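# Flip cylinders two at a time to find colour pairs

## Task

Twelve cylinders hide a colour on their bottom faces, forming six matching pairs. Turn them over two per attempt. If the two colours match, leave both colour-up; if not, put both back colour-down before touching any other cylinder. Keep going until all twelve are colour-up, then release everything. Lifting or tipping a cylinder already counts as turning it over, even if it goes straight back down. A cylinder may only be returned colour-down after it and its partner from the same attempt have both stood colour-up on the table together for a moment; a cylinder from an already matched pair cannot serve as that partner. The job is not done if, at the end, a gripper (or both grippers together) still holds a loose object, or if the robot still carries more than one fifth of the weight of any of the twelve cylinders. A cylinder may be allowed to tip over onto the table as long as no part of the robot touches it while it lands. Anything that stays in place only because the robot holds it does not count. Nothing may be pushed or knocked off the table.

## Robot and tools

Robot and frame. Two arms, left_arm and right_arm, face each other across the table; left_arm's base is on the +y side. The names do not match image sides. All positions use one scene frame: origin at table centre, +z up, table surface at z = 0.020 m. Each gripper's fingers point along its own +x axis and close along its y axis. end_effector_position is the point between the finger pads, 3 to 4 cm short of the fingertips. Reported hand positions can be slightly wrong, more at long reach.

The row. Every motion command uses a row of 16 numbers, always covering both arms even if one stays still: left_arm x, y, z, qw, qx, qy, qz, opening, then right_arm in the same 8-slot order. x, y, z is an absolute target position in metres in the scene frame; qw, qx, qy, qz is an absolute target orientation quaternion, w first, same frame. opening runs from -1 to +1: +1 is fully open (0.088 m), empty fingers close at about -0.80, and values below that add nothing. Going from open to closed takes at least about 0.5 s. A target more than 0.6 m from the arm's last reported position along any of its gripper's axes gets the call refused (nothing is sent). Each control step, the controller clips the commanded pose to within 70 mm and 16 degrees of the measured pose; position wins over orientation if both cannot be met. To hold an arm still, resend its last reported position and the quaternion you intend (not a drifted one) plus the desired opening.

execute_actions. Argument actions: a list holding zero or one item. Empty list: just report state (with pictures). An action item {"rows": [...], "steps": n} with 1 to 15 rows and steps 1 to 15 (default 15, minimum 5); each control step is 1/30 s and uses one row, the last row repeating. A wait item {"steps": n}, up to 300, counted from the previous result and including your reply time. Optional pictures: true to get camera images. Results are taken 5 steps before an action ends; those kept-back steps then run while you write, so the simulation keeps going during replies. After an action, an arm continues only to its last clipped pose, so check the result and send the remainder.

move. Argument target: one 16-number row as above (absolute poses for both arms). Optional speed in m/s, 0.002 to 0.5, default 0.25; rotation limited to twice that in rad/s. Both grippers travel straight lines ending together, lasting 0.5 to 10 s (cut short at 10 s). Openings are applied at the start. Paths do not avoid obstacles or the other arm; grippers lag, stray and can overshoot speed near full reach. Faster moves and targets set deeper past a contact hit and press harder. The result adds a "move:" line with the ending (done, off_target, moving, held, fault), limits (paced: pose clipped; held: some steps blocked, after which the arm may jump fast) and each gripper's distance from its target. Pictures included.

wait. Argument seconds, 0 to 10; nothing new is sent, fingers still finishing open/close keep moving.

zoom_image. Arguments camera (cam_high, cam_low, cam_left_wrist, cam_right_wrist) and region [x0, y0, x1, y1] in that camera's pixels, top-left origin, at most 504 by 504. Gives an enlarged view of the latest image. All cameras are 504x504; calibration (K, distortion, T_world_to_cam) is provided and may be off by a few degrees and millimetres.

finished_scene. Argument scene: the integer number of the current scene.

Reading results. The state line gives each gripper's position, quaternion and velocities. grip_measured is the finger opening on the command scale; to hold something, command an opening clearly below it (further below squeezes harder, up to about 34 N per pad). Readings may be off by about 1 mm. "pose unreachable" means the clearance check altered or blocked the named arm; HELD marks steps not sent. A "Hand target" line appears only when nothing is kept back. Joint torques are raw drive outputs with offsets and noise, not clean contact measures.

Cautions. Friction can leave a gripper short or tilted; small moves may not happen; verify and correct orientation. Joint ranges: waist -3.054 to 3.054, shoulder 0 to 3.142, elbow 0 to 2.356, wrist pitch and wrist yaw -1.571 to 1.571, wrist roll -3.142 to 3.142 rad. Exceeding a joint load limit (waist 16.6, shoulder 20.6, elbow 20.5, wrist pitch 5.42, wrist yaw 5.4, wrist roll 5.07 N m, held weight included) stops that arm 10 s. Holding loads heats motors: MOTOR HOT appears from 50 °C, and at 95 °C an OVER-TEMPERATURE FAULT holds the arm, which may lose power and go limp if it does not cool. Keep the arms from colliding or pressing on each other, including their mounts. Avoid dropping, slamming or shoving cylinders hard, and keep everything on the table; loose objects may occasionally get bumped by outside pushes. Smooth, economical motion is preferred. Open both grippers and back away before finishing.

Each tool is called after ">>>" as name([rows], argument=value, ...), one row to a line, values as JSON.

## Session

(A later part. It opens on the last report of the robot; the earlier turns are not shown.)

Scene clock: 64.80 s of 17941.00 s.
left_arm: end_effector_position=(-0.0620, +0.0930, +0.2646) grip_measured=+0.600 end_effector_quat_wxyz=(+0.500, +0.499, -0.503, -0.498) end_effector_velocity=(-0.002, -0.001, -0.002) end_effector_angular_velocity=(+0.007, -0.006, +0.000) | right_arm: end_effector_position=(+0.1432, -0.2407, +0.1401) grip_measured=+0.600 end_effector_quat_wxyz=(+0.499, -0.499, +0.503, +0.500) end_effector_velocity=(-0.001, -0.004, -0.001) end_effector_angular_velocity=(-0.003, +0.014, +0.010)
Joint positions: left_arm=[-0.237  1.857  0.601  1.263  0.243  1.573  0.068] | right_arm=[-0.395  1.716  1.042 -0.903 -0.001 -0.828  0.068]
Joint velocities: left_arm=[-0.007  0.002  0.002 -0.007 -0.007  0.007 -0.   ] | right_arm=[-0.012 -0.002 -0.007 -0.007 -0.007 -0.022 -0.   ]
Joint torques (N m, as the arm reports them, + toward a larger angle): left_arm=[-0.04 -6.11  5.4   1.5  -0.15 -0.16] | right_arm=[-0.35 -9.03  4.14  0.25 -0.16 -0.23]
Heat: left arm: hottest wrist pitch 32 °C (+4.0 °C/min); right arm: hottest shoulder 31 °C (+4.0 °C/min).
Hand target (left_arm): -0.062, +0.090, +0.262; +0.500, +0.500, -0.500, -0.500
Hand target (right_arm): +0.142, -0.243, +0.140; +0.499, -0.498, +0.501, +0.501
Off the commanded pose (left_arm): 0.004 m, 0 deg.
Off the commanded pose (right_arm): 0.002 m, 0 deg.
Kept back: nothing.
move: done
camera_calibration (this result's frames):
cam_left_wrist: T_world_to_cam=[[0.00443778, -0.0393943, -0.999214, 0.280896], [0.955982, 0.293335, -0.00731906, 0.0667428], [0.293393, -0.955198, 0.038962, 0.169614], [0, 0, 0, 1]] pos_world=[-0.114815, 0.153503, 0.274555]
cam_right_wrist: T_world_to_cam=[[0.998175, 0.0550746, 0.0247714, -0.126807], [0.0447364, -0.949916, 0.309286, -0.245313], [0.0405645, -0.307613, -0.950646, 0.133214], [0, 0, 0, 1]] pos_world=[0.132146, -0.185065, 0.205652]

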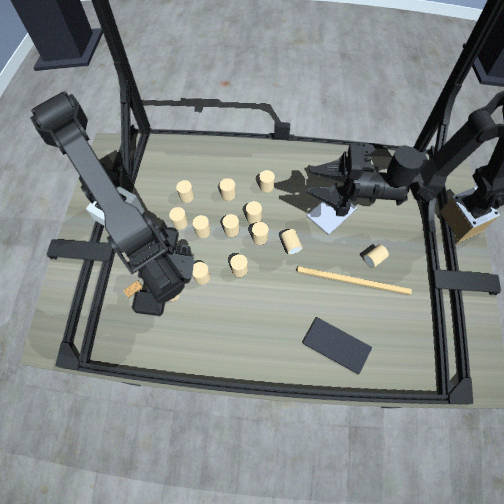

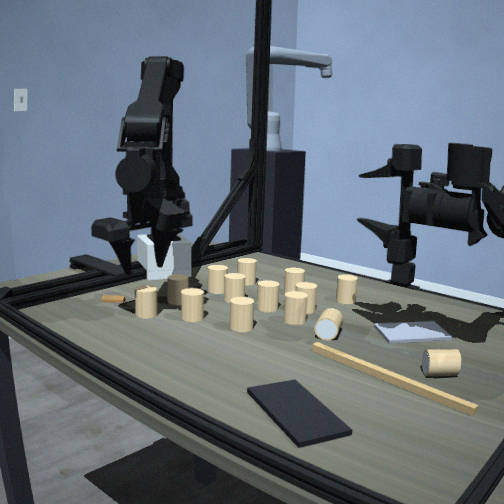

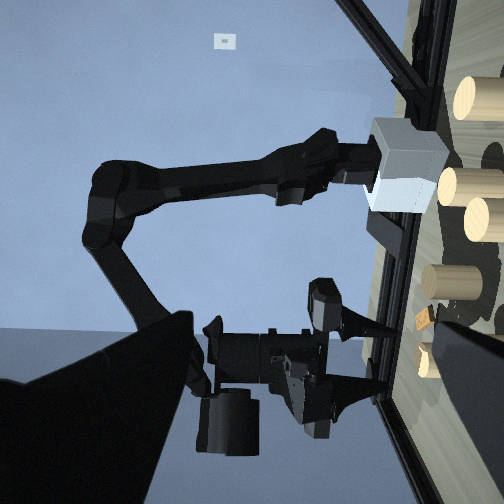

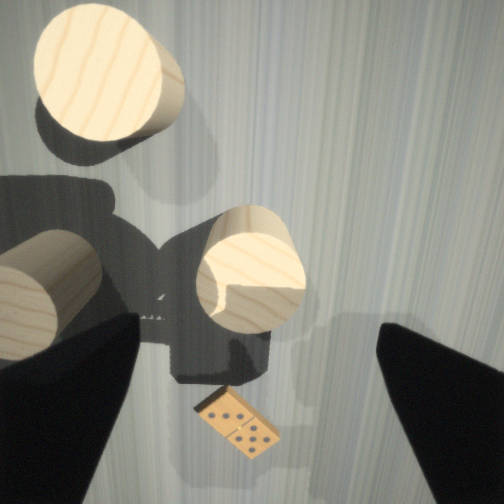

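>>> move(target=[-0.062,0.09,0.262,0.5,0.5,-0.5,-0.5,0.6,0.137,-0.240,0.073,0.5,-0.5,0.5,0.5,0.6], speed=0.15)

>>> execute_actions([
  {"rows":[[-0.062,0.09,0.262,0.5,0.5,-0.5,-0.5,0.6,0.137,-0.240,0.073,0.5,-0.5,0.5,0.5,-0.4]]},
])

>>> move(target=[-0.062,0.09,0.262,0.5,0.5,-0.5,-0.5,0.6,0.137,-0.240,0.16,0.5,-0.5,0.5,0.5,-0.4])

>>> move(target=[-0.062,0.09,0.262,0.5,0.5,-0.5,-0.5,0.6,-0.06,-0.04,0.26,0.707,0,0,0.707,-0.4], speed=0.4)

>>> move(target=[-0.062,0.016,0.262,0.5,0.5,-0.5,-0.5,0.6,-0.06,-0.04,0.26,0.707,0,0,0.707,-0.4], speed=0.15)

>>> execute_actions([
  {"rows":[[-0.062,0.016,0.262,0.5,0.5,-0.5,-0.5,-0.4,-0.06,-0.04,0.26,0.707,0,0,0.707,-0.4]]},
])

>>> execute_actions([
  {"rows":[[-0.062,0.016,0.262,0.5,0.5,-0.5,-0.5,-0.4,-0.06,-0.04,0.26,0.707,0,0,0.707,0.6]]},
])

>>> move(target=[-0.062,0.06,0.262,0.5,0.5,-0.5,-0.5,-0.4,-0.06,-0.11,0.26,0.707,0,0,0.707,0.6])

Scene clock: 66.23 s of 17941.00 s.
left_arm: end_effector_position=(-0.0619, +0.0927, +0.2644) grip_measured=+0.600 end_effector_quat_wxyz=(+0.500, +0.500, -0.502, -0.498) end_effector_velocity=(+0.000, -0.000, -0.001) end_effector_angular_velocity=(+0.012, +0.010, +0.005) | right_arm: end_effector_position=(+0.1397, -0.2382, +0.0784) grip_measured=+0.600 end_effector_quat_wxyz=(+0.505, -0.500, +0.493, +0.501) end_effector_velocity=(-0.006, -0.005, -0.006) end_effector_angular_velocity=(-0.017, +0.028, +0.020)
Joint positions: left_arm=[-0.237  1.858  0.602  1.262  0.243  1.573  0.068] | right_arm=[-0.38   1.83   0.895 -0.619 -0.002 -0.819  0.068]
Joint velocities: left_arm=[-0.002 -0.007  0.002 -0.022 -0.007 -0.007 -0.   ] | right_arm=[-0.002  0.012 -0.012 -0.007 -0.007 -0.022 -0.   ]
Joint torques (N m, as the arm reports them, + toward a larger angle): left_arm=[-0.07 -6.19  5.29  1.52 -0.12 -0.09] | right_arm=[ 0.26 -6.65  3.43  0.26 -0.04  0.19]
Heat: left arm: hottest wrist pitch 32 °C (+4.1 °C/min); right arm: hottest shoulder 31 °C (+4.1 °C/min).
Hand target (left_arm): -0.062, +0.090, +0.262; +0.500, +0.500, -0.500, -0.500
Hand target (right_arm): +0.136, -0.241, +0.073; +0.500, -0.500, +0.500, +0.500
Off the commanded pose (left_arm): 0.004 m, 0 deg.
Off the commanded pose (right_arm): 0.006 m, 1 deg.
Kept back: nothing.
move: done
camera_calibration (this result's frames):
cam_left_wrist: T_world_to_cam=[[0.00426731, -0.0386531, -0.999244, 0.280644], [0.955868, 0.293705, -0.00727916, 0.0666501], [0.293765, -0.955114, 0.0382006, 0.169545], [0, 0, 0, 1]] pos_world=[-0.114713, 0.153207, 0.274441]
cam_right_wrist: T_world_to_cam=[[0.997293, 0.0606575, 0.0415587, -0.121813], [0.0457312, -0.954277, 0.295404, -0.223775], [0.057577, -0.292704, -0.954468, 0.0769096], [0, 0, 0, 1]] pos_world=[0.127289, -0.183643, 0.144574]

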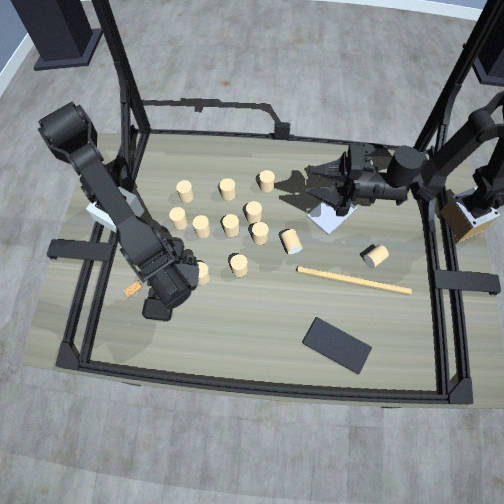

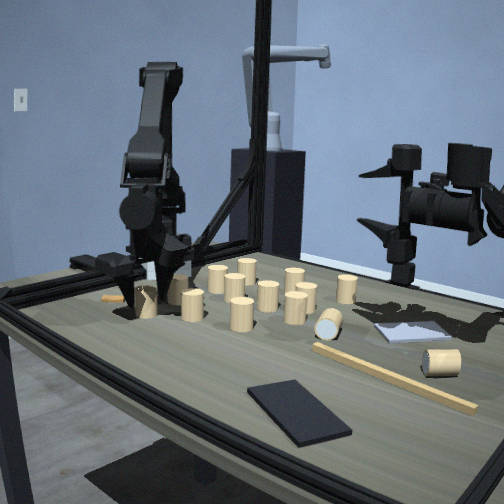

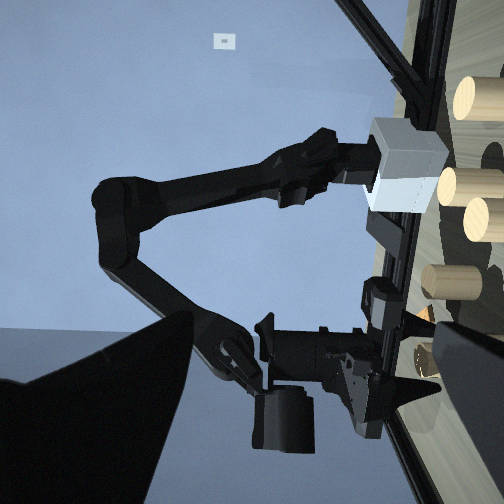

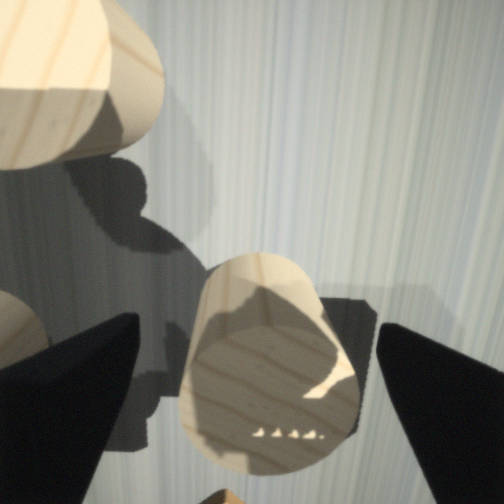

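Scene clock: 66.57 s of 17941.00 s.
left_arm: end_effector_position=(-0.0619, +0.0927, +0.2644) grip_measured=+0.600 end_effector_quat_wxyz=(+0.500, +0.500, -0.502, -0.498) end_effector_velocity=(-0.000, +0.000, -0.001) end_effector_angular_velocity=(+0.007, +0.009, +0.005) | right_arm: end_effector_position=(+0.1397, -0.2383, +0.0774) grip_measured=+0.021 end_effector_quat_wxyz=(+0.505, -0.500, +0.494, +0.501) end_effector_velocity=(-0.004, +0.001, +0.000) end_effector_angular_velocity=(+0.011, +0.020, -0.005)
Joint positions: left_arm=[-0.237  1.858  0.602  1.262  0.243  1.573  0.068] | right_arm=[-0.38   1.834  0.895 -0.617 -0.001 -0.819  0.04 ]
Joint velocities: left_arm=[-0.002 -0.002 -0.002 -0.007 -0.007 -0.007 -0.   ] | right_arm=[ 0.002 -0.002 -0.002 -0.007 -0.022  0.007  0.   ]
Joint torques (N m, as the arm reports them, + toward a larger angle): left_arm=[-0.54 -6.23  5.29  1.52 -0.12 -0.12] | right_arm=[ 0.29 -6.6   3.76  0.27 -0.06  0.18]
Heat: left arm: hottest wrist pitch 32 °C (+4.0 °C/min); right arm: hottest shoulder 31 °C (+4.0 °C/min).
Steps of this call (steps 1 to 10: the first 10 steps of this action). Readings (end_effector_position):
1: left_arm (-0.0619, +0.0927, +0.2644) | right_arm (+0.1397, -0.2382, +0.0782)
2: left_arm (-0.0619, +0.0927, +0.2644) | right_arm (+0.1397, -0.2383, +0.0780)
4: left_arm (-0.0619, +0.0927, +0.2644) | right_arm (+0.1397, -0.2383, +0.0777)
8: left_arm (-0.0619, +0.0927, +0.2644) | right_arm (+0.1397, -0.2383, +0.0774)
10: the state above

Scene clock: 67.73 s of 17941.00 s.
left_arm: end_effector_position=(-0.0619, +0.0927, +0.2644) grip_measured=+0.600 end_effector_quat_wxyz=(+0.500, +0.500, -0.502, -0.498) end_effector_velocity=(-0.000, +0.001, -0.003) end_effector_angular_velocity=(+0.012, +0.010, +0.005) | right_arm: end_effector_position=(+0.1362, -0.2416, +0.1545) grip_measured=+0.021 end_effector_quat_wxyz=(+0.494, -0.500, +0.505, +0.501) end_effector_velocity=(-0.000, -0.003, +0.004) end_effector_angular_velocity=(-0.010, +0.001, +0.020)
Joint positions: left_arm=[-0.237  1.858  0.602  1.261  0.243  1.573  0.068] | right_arm=[-0.38   1.681  1.065 -0.97  -0.001 -0.819  0.04 ]
Joint velocities: left_arm=[-0.002 -0.002 -0.007 -0.007 -0.007 -0.007 -0.   ] | right_arm=[-0.002 -0.007  0.007 -0.022  0.007 -0.022 -0.   ]
Joint torques (N m, as the arm reports them, + toward a larger angle): left_arm=[-0.11 -6.28  5.39  1.47 -0.09 -0.06] | right_arm=[ 0.23 -9.05  6.73 -0.15 -0.07  0.17]
Heat: left arm: hottest wrist pitch 32 °C (+4.0 °C/min); right arm: hottest shoulder 31 °C (+4.0 °C/min).
Hand target (left_arm): -0.062, +0.090, +0.262; +0.500, +0.500, -0.500, -0.500
Hand target (right_arm): +0.138, -0.239, +0.160; +0.500, -0.500, +0.500, +0.500
Off your previous action's commanded pose (left_arm): 0.004 m, 0 deg at its last step (step 5 of this call).
Off your previous action's commanded pose (right_arm): 0.005 m, 1 deg at its last step (step 5 of this call).
Off the commanded pose (left_arm): 0.004 m, 0 deg.
Off the commanded pose (right_arm): 0.006 m, 1 deg.
Kept back: nothing.
move: done
camera_calibration (this result's frames):
cam_left_wrist: T_world_to_cam=[[0.00417573, -0.0382831, -0.999258, 0.280527], [0.955868, 0.293708, -0.007258, 0.0666436], [0.293768, -0.955128, 0.03782, 0.16965], [0, 0, 0, 1]] pos_world=[-0.114712, 0.153203, 0.274386]
cam_right_wrist: T_world_to_cam=[[0.997971, 0.0613249, 0.0171153, -0.117411], [0.0527945, -0.94732, 0.315909, -0.251717], [0.0355868, -0.314364, -0.948635, 0.14564], [0, 0, 0, 1]] pos_world=[0.125279, -0.185472, 0.219688]

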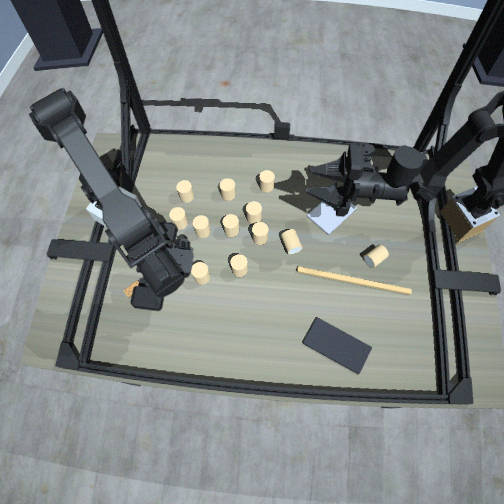

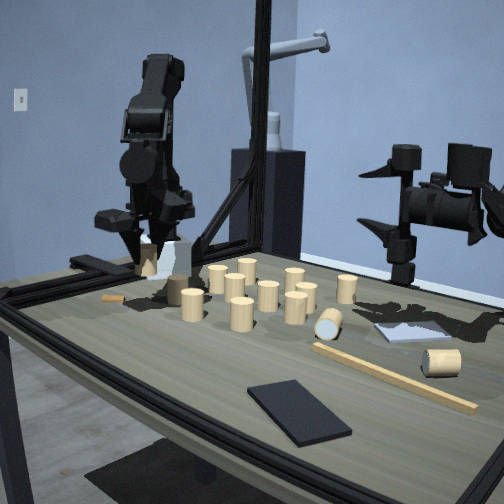

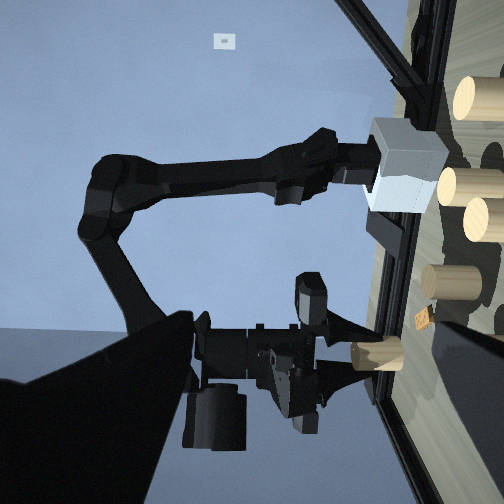

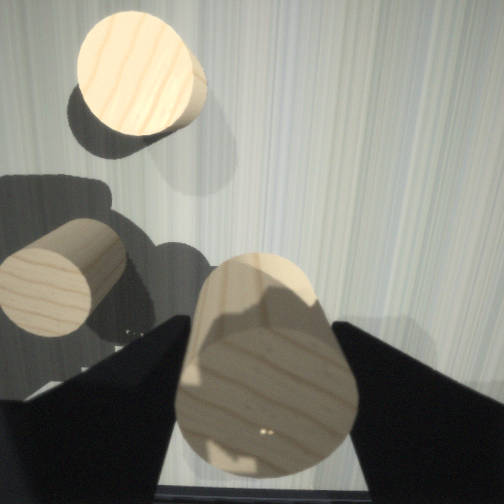

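Scene clock: 70.40 s of 17941.00 s.
left_arm: end_effector_position=(-0.0619, +0.0927, +0.2642) grip_measured=+0.600 end_effector_quat_wxyz=(+0.500, +0.500, -0.502, -0.498) end_effector_velocity=(-0.004, -0.001, +0.000) end_effector_angular_velocity=(+0.002, +0.008, -0.024) | right_arm: end_effector_position=(-0.0580, -0.0395, +0.2628) grip_measured=+0.021 end_effector_quat_wxyz=(+0.711, -0.005, -0.009, +0.703) end_effector_velocity=(-0.002, +0.001, -0.002) end_effector_angular_velocity=(+0.003, +0.007, +0.010)
Joint positions: left_arm=[-0.237  1.859  0.602  1.261  0.243  1.573  0.068] | right_arm=[ 0.402  1.606  0.416  1.196 -0.024 -0.019  0.04 ]
Joint velocities: left_arm=[-0.002 -0.002  0.002 -0.007  0.022 -0.007 -0.   ] | right_arm=[ 0.002  0.017 -0.002  0.022 -0.007  0.007 -0.   ]
Joint torques (N m, as the arm reports them, + toward a larger angle): left_arm=[-0.14 -6.46  5.2   1.53 -0.12 -0.16] | right_arm=[ 0.26 -5.52  4.59  1.64  0.04  0.19]
Heat: left arm: hottest wrist pitch 32 °C (+4.0 °C/min); right arm: hottest shoulder 31 °C (+4.0 °C/min).
Hand target (left_arm): -0.062, +0.090, +0.262; +0.500, +0.500, -0.500, -0.500
Hand target (right_arm): -0.059, -0.040, +0.259; +0.711, -0.005, -0.004, +0.703
Off the commanded pose (left_arm): 0.003 m, 0 deg.
Off the commanded pose (right_arm): 0.003 m, 1 deg.
Kept back: nothing.
move: done
camera_calibration (this result's frames):
cam_left_wrist: T_world_to_cam=[[0.00408416, -0.0379131, -0.999273, 0.280329], [0.955867, 0.293711, -0.00723683, 0.0666374], [0.293772, -0.955142, 0.0374394, 0.169743], [0, 0, 0, 1]] pos_world=[-0.114707, 0.153185, 0.274253]
cam_right_wrist: T_world_to_cam=[[0.996175, -0.0406596, 0.0773497, 0.042131], [0.061528, -0.302192, -0.951259, 0.274705], [0.0620523, 0.952379, -0.298535, 0.199603], [0, 0, 0, 1]] pos_world=[-0.0712578, -0.105371, 0.317645]

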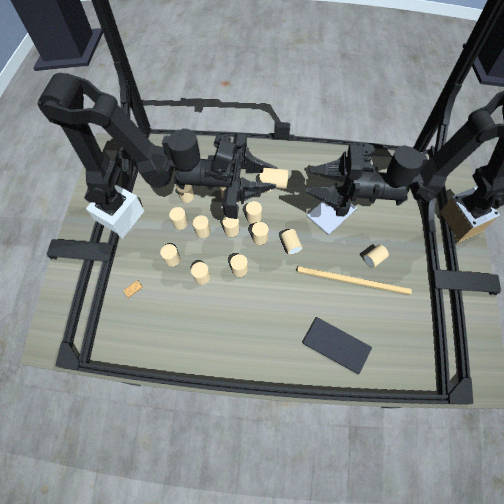

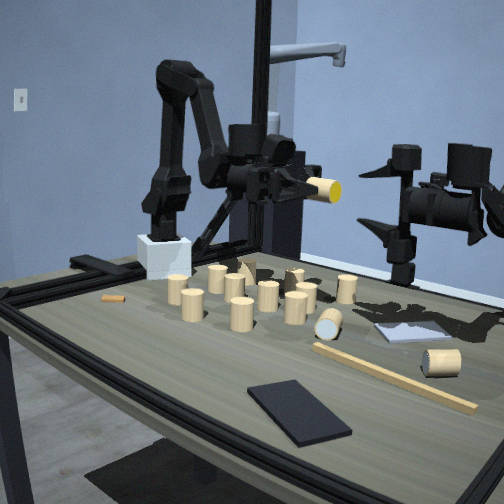

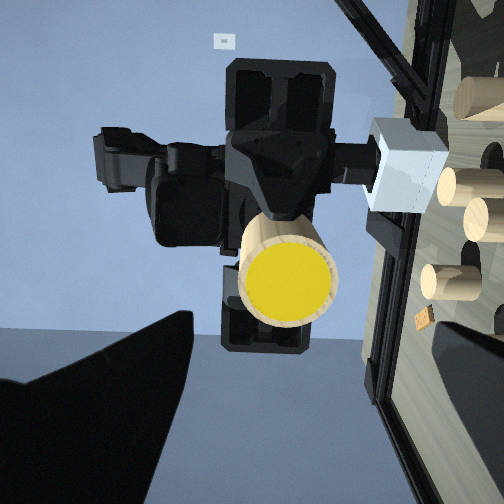

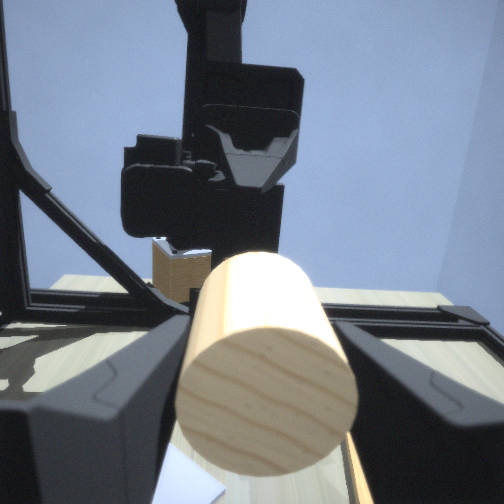

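Scene clock: 71.47 s of 17941.00 s.
left_arm: end_effector_position=(-0.0617, +0.0193, +0.2663) grip_measured=+0.600 end_effector_quat_wxyz=(+0.501, +0.499, -0.503, -0.497) end_effector_velocity=(-0.004, -0.003, +0.001) end_effector_angular_velocity=(+0.007, +0.009, -0.015) | right_arm: end_effector_position=(-0.0588, -0.0395, +0.2627) grip_measured=+0.022 end_effector_quat_wxyz=(+0.709, +0.000, -0.004, +0.705) end_effector_velocity=(-0.002, -0.001, -0.002) end_effector_angular_velocity=(-0.007, -0.007, +0.010)
Joint positions: left_arm=[-0.284  2.042  0.916  1.134  0.196  1.573  0.068] | right_arm=[ 0.402  1.607  0.416  1.197 -0.03  -0.005  0.04 ]
Joint velocities: left_arm=[-0.007 -0.002  0.012 -0.022  0.007 -0.007 -0.   ] | right_arm=[ 0.002 -0.002 -0.002 -0.007 -0.007 -0.007 -0.   ]
Joint torques (N m, as the arm reports them, + toward a larger angle): left_arm=[-0.29 -8.32  6.16  1.5  -0.15 -0.15] | right_arm=[ 0.18 -5.92  4.58  1.63 -0.13  0.2 ]
Heat: left arm: hottest wrist pitch 32 °C (+4.0 °C/min); right arm: hottest shoulder 31 °C (+3.0 °C/min).
Hand target (left_arm): -0.062, +0.016, +0.262; +0.500, +0.500, -0.500, -0.500
Hand target (right_arm): -0.060, -0.040, +0.260; +0.707, +0.000, +0.000, +0.707
Off the commanded pose (left_arm): 0.005 m, 1 deg.
Off the commanded pose (right_arm): 0.003 m, 1 deg.
Kept back: nothing.
move: done
camera_calibration (this result's frames):
cam_left_wrist: T_world_to_cam=[[0.00413296, -0.041329, -0.999137, 0.279662], [0.95598, 0.293317, -0.00817852, 0.088268], [0.293402, -0.955122, 0.040722, 0.0985663], [0, 0, 0, 1]] pos_world=[-0.114458, 0.0798105, 0.276129]
cam_right_wrist: T_world_to_cam=[[0.99736, -0.034885, 0.0636901, 0.0468804], [0.0502419, -0.301771, -0.952056, 0.274272], [0.0524323, 0.952742, -0.299222, 0.19924], [0, 0, 0, 1]] pos_world=[-0.0709832, -0.105422, 0.317754]

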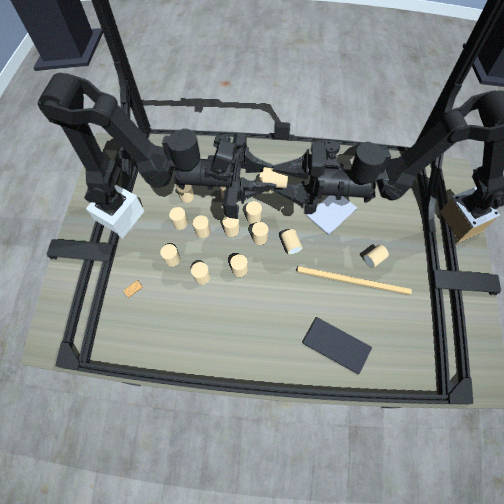

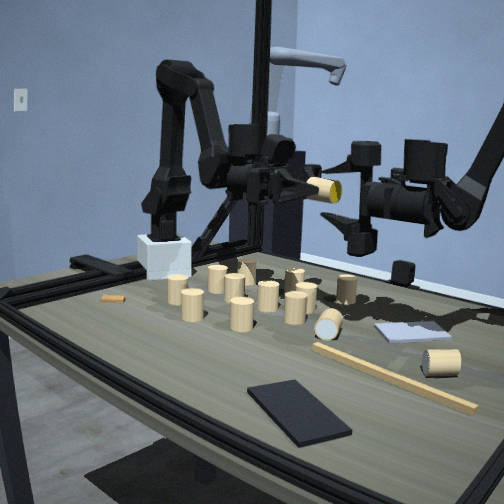

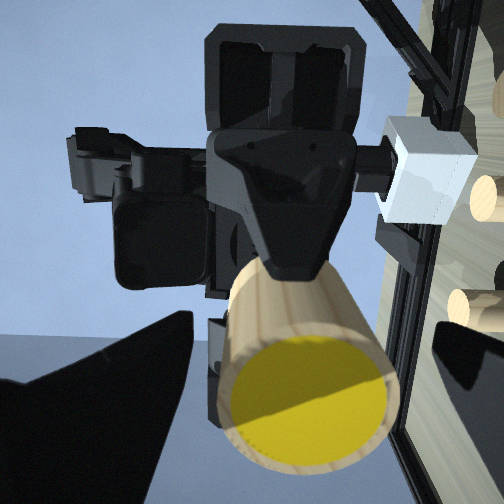

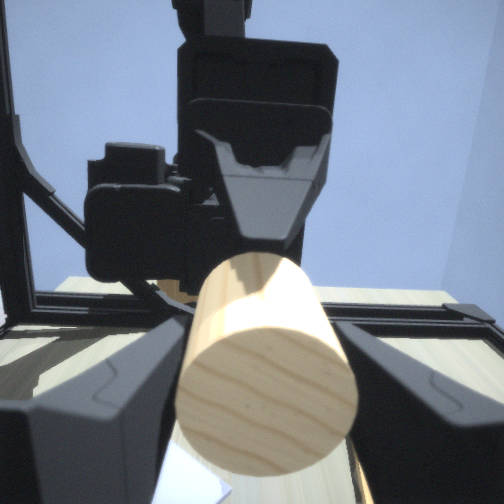

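Scene clock: 71.80 s of 17941.00 s.
left_arm: end_effector_position=(-0.0616, +0.0183, +0.2679) grip_measured=+0.020 end_effector_quat_wxyz=(+0.502, +0.498, -0.504, -0.496) end_effector_velocity=(+0.002, +0.000, +0.002) end_effector_angular_velocity=(-0.007, +0.021, +0.019) | right_arm: end_effector_position=(-0.0588, -0.0400, +0.2612) grip_measured=+0.021 end_effector_quat_wxyz=(+0.709, -0.001, -0.002, +0.705) end_effector_velocity=(-0.000, -0.001, -0.002) end_effector_angular_velocity=(-0.007, -0.007, +0.005)
Joint positions: left_arm=[-0.284  2.042  0.921  1.134  0.195  1.573  0.04 ] | right_arm=[ 0.402  1.609  0.413  1.198 -0.03  -0.005  0.04 ]
Joint velocities: left_arm=[-0.002 -0.002 -0.002  0.007 -0.022 -0.022 -0.   ] | right_arm=[-0.002 -0.002 -0.002 -0.007 -0.007 -0.007  0.   ]
Joint torques (N m, as the arm reports them, + toward a larger angle): left_arm=[-0.55 -8.11  5.89  1.45 -0.07 -0.13] | right_arm=[ 0.18 -6.14  4.9   1.6  -0.12  0.17]
Heat: left arm: hottest wrist pitch 32 °C (+4.0 °C/min); right arm: hottest shoulder 31 °C (+3.0 °C/min).
Steps of this call (steps 1 to 10: the first 10 steps of this action). Readings (end_effector_position):
1: left_arm (-0.0616, +0.0192, +0.2663) | right_arm (-0.0588, -0.0395, +0.2627)
2: left_arm (-0.0616, +0.0192, +0.2663) | right_arm (-0.0588, -0.0395, +0.2627)
4: left_arm (-0.0615, +0.0190, +0.2671) | right_arm (-0.0588, -0.0396, +0.2623)
8: left_arm (-0.0616, +0.0183, +0.2679) | right_arm (-0.0588, -0.0400, +0.2612)
10: the state above

Scene clock: 72.30 s of 17941.00 s.
left_arm: end_effector_position=(-0.0616, +0.0182, +0.2653) grip_measured=+0.020 end_effector_quat_wxyz=(+0.500, +0.499, -0.502, -0.498) end_effector_velocity=(-0.000, +0.001, -0.003) end_effector_angular_velocity=(+0.012, -0.005, +0.005) | right_arm: end_effector_position=(-0.0589, -0.0400, +0.2617) grip_measured=+0.546 end_effector_quat_wxyz=(+0.709, -0.000, -0.003, +0.706) end_effector_velocity=(+0.002, -0.001, -0.002) end_effector_angular_velocity=(-0.007, -0.022, -0.010)
Joint positions: left_arm=[-0.284  2.046  0.921  1.13   0.195  1.573  0.04 ] | right_arm=[ 0.402  1.609  0.413  1.2   -0.03  -0.005  0.066]
Joint velocities: left_arm=[-0.002 -0.002 -0.007 -0.007 -0.007  0.007 -0.   ] | right_arm=[-0.002 -0.002 -0.002 -0.007  0.007 -0.022  0.016]
Joint torques (N m, as the arm reports them, + toward a larger angle): left_arm=[-0.01 -8.59  5.73  1.69 -0.08 -0.11] | right_arm=[ 0.19 -6.18  4.91  1.45 -0.12  0.17]
Heat: left arm: hottest wrist pitch 32 °C (+3.0 °C/min); right arm: hottest shoulder 31 °C (+3.0 °C/min).
Off your previous action's commanded pose (left_arm): 0.006 m, 1 deg at its last step (step 5 of this call).
Off your previous action's commanded pose (right_arm): 0.002 m, 0 deg at its last step (step 5 of this call).
Steps of this call (steps 1 to 5: the last 5 steps of your previous action; steps 6 to 15: the first 10 steps of this action). Readings (end_effector_position):
6: left_arm (-0.0616, +0.0183, +0.2679) | right_arm (-0.0588, -0.0400, +0.2612)
7: left_arm (-0.0616, +0.0183, +0.2679) | right_arm (-0.0588, -0.0400, +0.2612)
9: left_arm (-0.0616, +0.0183, +0.2676) | right_arm (-0.0589, -0.0400, +0.2612)
13: left_arm (-0.0616, +0.0182, +0.2653) | right_arm (-0.0589, -0.0400, +0.2617)
15: the state above

Scene clock: 73.67 s of 17941.00 s.
left_arm: end_effector_position=(-0.0624, +0.0569, +0.2590) grip_measured=+0.018 end_effector_quat_wxyz=(+0.498, +0.502, -0.499, -0.501) end_effector_velocity=(+0.002, +0.001, +0.000) end_effector_angular_velocity=(-0.002, -0.008, +0.019) | right_arm: end_effector_position=(-0.0604, -0.1073, +0.2626) grip_measured=+0.600 end_effector_quat_wxyz=(+0.707, +0.001, -0.004, +0.707) end_effector_velocity=(-0.000, -0.003, -0.001) end_effector_angular_velocity=(-0.007, +0.008, +0.005)
Joint positions: left_arm=[-0.264  1.96   0.748  1.206  0.215  1.573  0.04 ] | right_arm=[ 0.394  1.302  0.17   1.14  -0.043 -0.005  0.068]
Joint velocities: left_arm=[-0.002 -0.002 -0.007  0.007 -0.022  0.007 -0.   ] | right_arm=[-0.002 -0.022 -0.007 -0.022 -0.007  0.007 -0.   ]
Joint torques (N m, as the arm reports them, + toward a larger angle): left_arm=[  0.23 -10.54   3.69   1.92   0.18  -0.09] | right_arm=[-0.33 -5.16  4.17  1.17 -0.12  0.17]
Heat: left arm: hottest shoulder 32 °C (+3.0 °C/min); right arm: hottest shoulder 31 °C (+3.0 °C/min).
Hand target (left_arm): -0.062, +0.060, +0.262; +0.500, +0.500, -0.500, -0.500
Hand target (right_arm): -0.060, -0.110, +0.260; +0.707, +0.000, -0.000, +0.707
Off your previous action's commanded pose (left_arm): 0.004 m, 0 deg at its last step (step 5 of this call).
Off your previous action's commanded pose (right_arm): 0.002 m, 0 deg at its last step (step 5 of this call).
Off the commanded pose (left_arm): 0.004 m, 0 deg.
Off the commanded pose (right_arm): 0.004 m, 0 deg.
Kept back: nothing.
move: done
camera_calibration (this result's frames):
cam_left_wrist: T_world_to_cam=[[0.000831988, -0.0271412, -0.999631, 0.273037], [0.955843, 0.293789, -0.0071812, 0.0775511], [0.293876, -0.955485, 0.0261872, 0.13888], [0, 0, 0, 1]] pos_world=[-0.115167, 0.117325, 0.269856]
cam_right_wrist: T_world_to_cam=[[0.997561, -0.0300062, 0.0630196, 0.0468244], [0.0511318, -0.300432, -0.952432, 0.254051], [0.047512, 0.953331, -0.298165, 0.263371], [0, 0, 0, 1]] pos_world=[-0.0722136, -0.17335, 0.317543]

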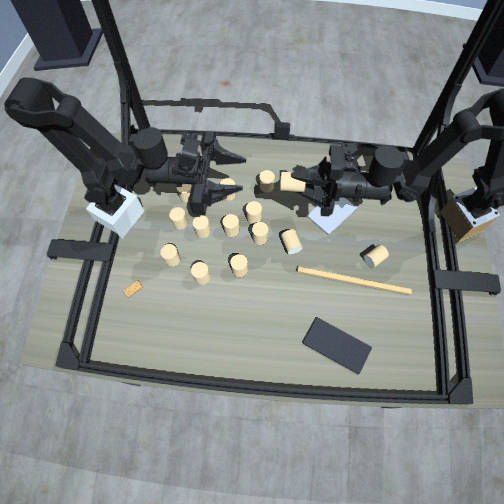

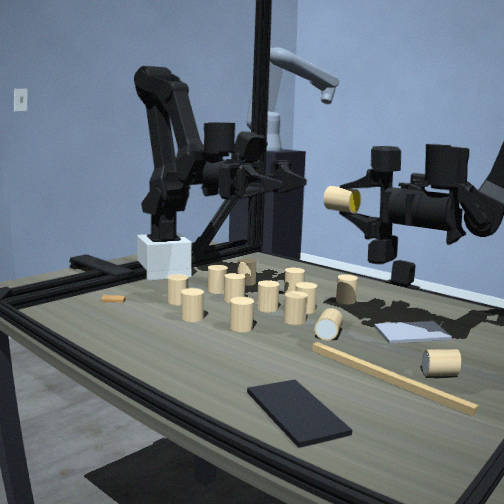

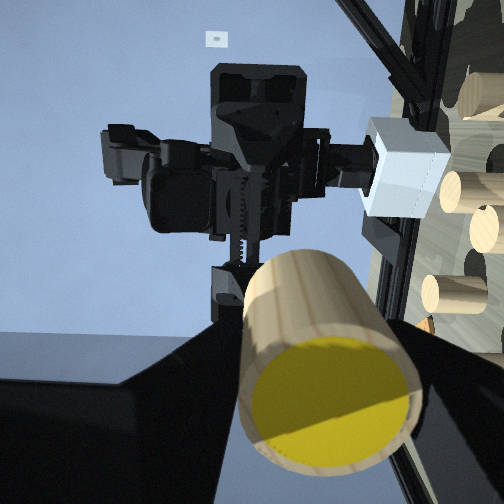

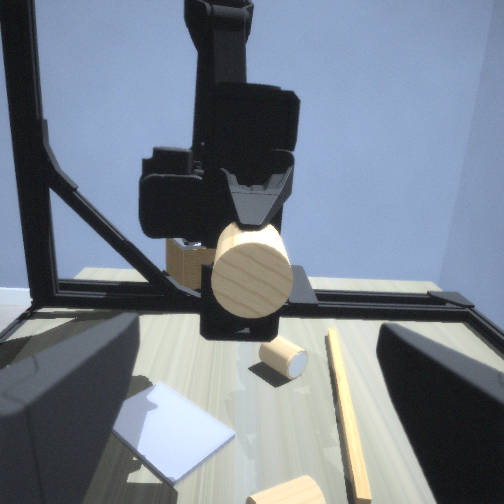

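>>> move(target=[-0.26,0.26,0.12,0,0.707,0,-0.707,-0.4,0.049,-0.256,0.14,0.5,-0.5,0.5,0.5,0.6], speed=0.4)

>>> move(target=[-0.26,0.26,0.075,0,0.707,0,-0.707,-0.4,0.049,-0.256,0.073,0.5,-0.5,0.5,0.5,0.6], speed=0.12)

Scene clock: 76.40 s of 17941.00 s.
left_arm: end_effector_position=(-0.2590, +0.2601, +0.1196) grip_measured=+0.016 end_effector_quat_wxyz=(+0.004, +0.704, +0.002, -0.711) end_effector_velocity=(-0.002, +0.003, -0.001) end_effector_angular_velocity=(+0.023, -0.003, -0.000) | right_arm: end_effector_position=(+0.0461, -0.2575, +0.1409) grip_measured=+0.600 end_effector_quat_wxyz=(+0.497, -0.497, +0.500, +0.506) end_effector_velocity=(+0.002, -0.001, +0.000) end_effector_angular_velocity=(-0.010, -0.002, +0.005)
Joint positions: left_arm=[-0.913  1.83   0.993 -0.726  0.007  1.129  0.04 ] | right_arm=[-0.148  1.421  0.752 -0.903 -0.013 -0.591  0.068]
Joint velocities: left_arm=[-0.007  0.012  0.012 -0.022  0.007 -0.007 -0.   ] | right_arm=[-0.002  0.007  0.007 -0.007  0.007 -0.007 -0.   ]
Joint torques (N m, as the arm reports them, + toward a larger angle): left_arm=[-0.46 -6.19  5.96  0.21  0.21 -0.1 ] | right_arm=[-0.28 -4.27  6.62 -0.08  0.01 -0.25]
Heat: left arm: hottest shoulder 32 °C (+3.0 °C/min); right arm: hottest shoulder 31 °C (+2.0 °C/min).
Hand target (left_arm): -0.261, +0.259, +0.118; +0.002, +0.703, +0.004, -0.711
Hand target (right_arm): +0.048, -0.257, +0.141; +0.495, -0.500, +0.500, +0.505
Off the commanded pose (left_arm): 0.001 m, 1 deg.
Off the commanded pose (right_arm): 0.003 m, 1 deg.
Kept back: nothing.
move: done
camera_calibration (this result's frames):
cam_left_wrist: T_world_to_cam=[[-0.00804932, 0.99929, -0.0368077, -0.245063], [0.958525, 0.0181975, 0.284426, 0.242326], [0.284894, -0.0329917, -0.957991, 0.269916], [0, 0, 0, 1]] pos_world=[-0.311146, 0.249384, 0.180633]
cam_right_wrist: T_world_to_cam=[[0.997679, 0.0655034, 0.0185962, -0.0254544], [0.0569122, -0.952112, 0.300407, -0.256991], [0.0373834, -0.298652, -0.95363, 0.135636], [0, 0, 0, 1]] pos_world=[0.0349507, -0.202509, 0.207022]

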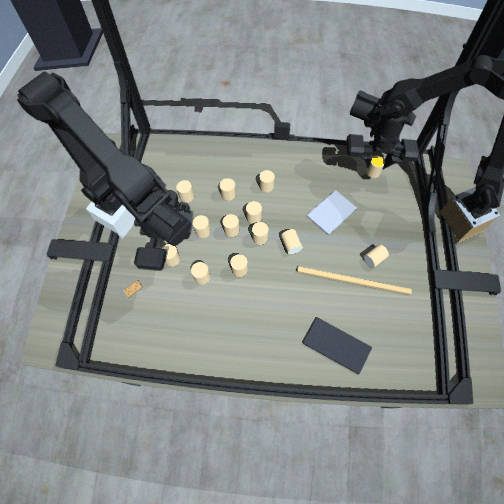

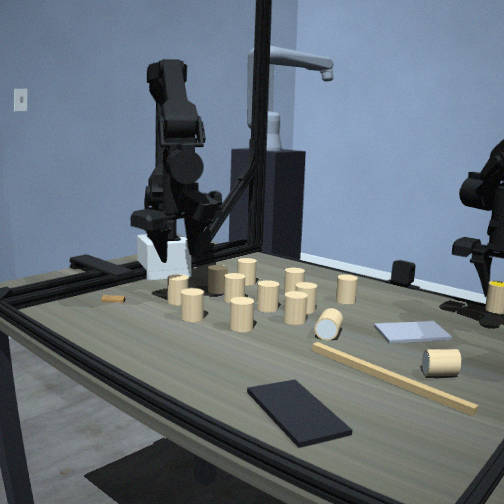

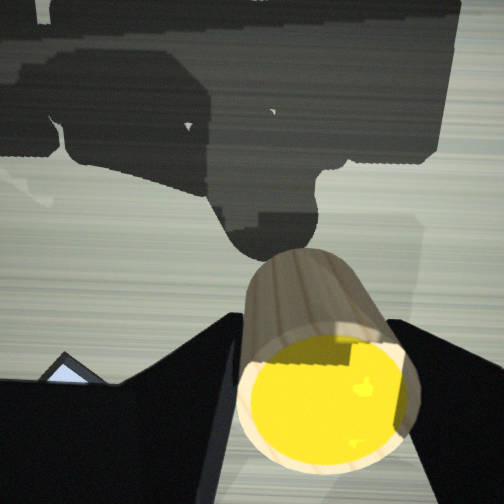

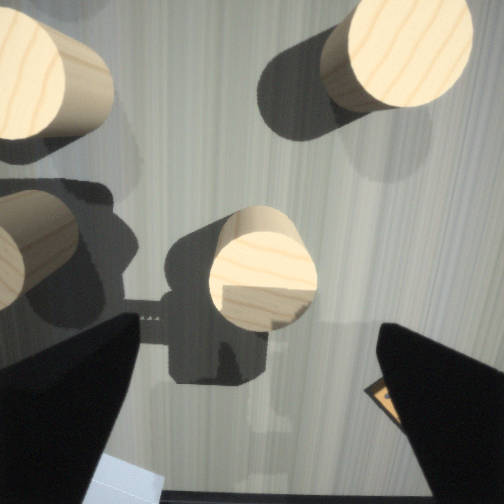

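Scene clock: 77.47 s of 17941.00 s.
left_arm: end_effector_position=(-0.2616, +0.2556, +0.0804) grip_measured=+0.016 end_effector_quat_wxyz=(+0.007, +0.703, -0.004, -0.711) end_effector_velocity=(+0.002, +0.004, -0.001) end_effector_angular_velocity=(+0.008, -0.012, +0.005) | right_arm: end_effector_position=(+0.0505, -0.2537, +0.0770) grip_measured=+0.600 end_effector_quat_wxyz=(+0.504, -0.499, +0.495, +0.503) end_effector_velocity=(+0.001, +0.000, -0.004) end_effector_angular_velocity=(+0.006, +0.005, +0.000)
Joint positions: left_arm=[-0.917  1.938  0.946 -0.56   0.003  1.129  0.04 ] | right_arm=[-0.148  1.599  0.611 -0.568 -0.003 -0.588  0.068]
Joint velocities: left_arm=[-0.002 -0.002 -0.007 -0.007 -0.007 -0.007 -0.   ] | right_arm=[-0.007  0.012 -0.007  0.022 -0.007 -0.007  0.   ]
Joint torques (N m, as the arm reports them, + toward a larger angle): left_arm=[-0.23 -6.24  3.45  0.59 -0.06  0.08] | right_arm=[ 0.19 -4.73  3.36  0.3   0.    0.18]
Heat: left arm: hottest shoulder 32 °C (+3.0 °C/min); right arm: hottest shoulder 30 °C (+1.0 °C/min).
Hand target (left_arm): -0.260, +0.260, +0.075; +0.000, +0.707, -0.000, -0.707
Hand target (right_arm): +0.048, -0.257, +0.073; +0.500, -0.500, +0.500, +0.500
Off the commanded pose (left_arm): 0.007 m, 1 deg.
Off the commanded pose (right_arm): 0.005 m, 1 deg.
Kept back: nothing.
move: done
camera_calibration (this result's frames):
cam_left_wrist: T_world_to_cam=[[-0.00471815, 0.998791, -0.0489359, -0.239995], [0.958878, 0.0184061, 0.283223, 0.256159], [0.283781, -0.0455872, -0.957805, 0.235831], [0, 0, 0, 1]] pos_world=[-0.313682, 0.24574, 0.141586]
cam_right_wrist: T_world_to_cam=[[0.997446, 0.0618325, 0.0357463, -0.0310858], [0.0485896, -0.954297, 0.294884, -0.234161], [0.052346, -0.292394, -0.954864, 0.0765633], [0, 0, 0, 1]] pos_world=[0.0383764, -0.19915, 0.143269]

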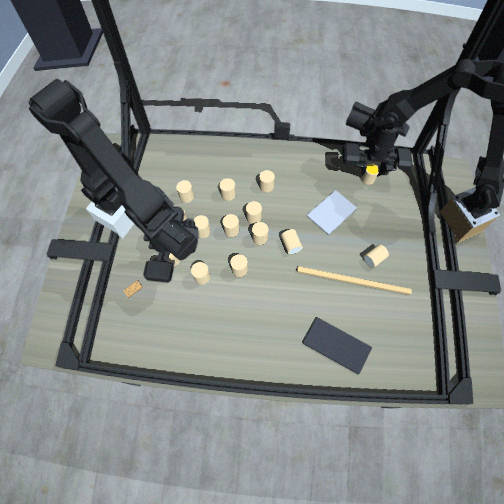

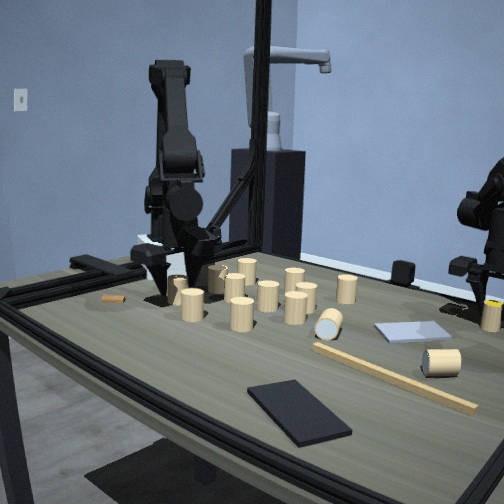

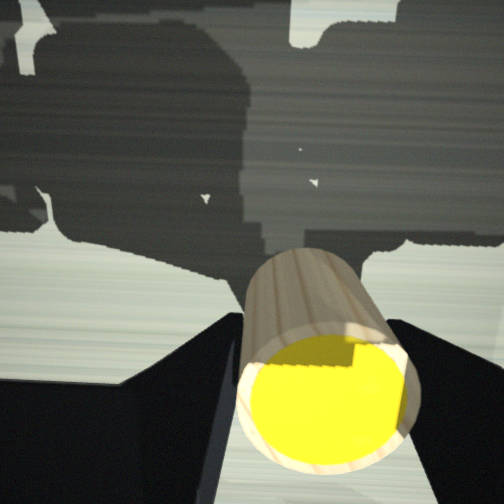

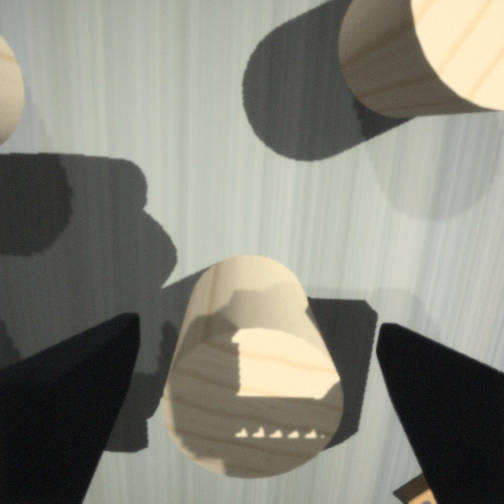

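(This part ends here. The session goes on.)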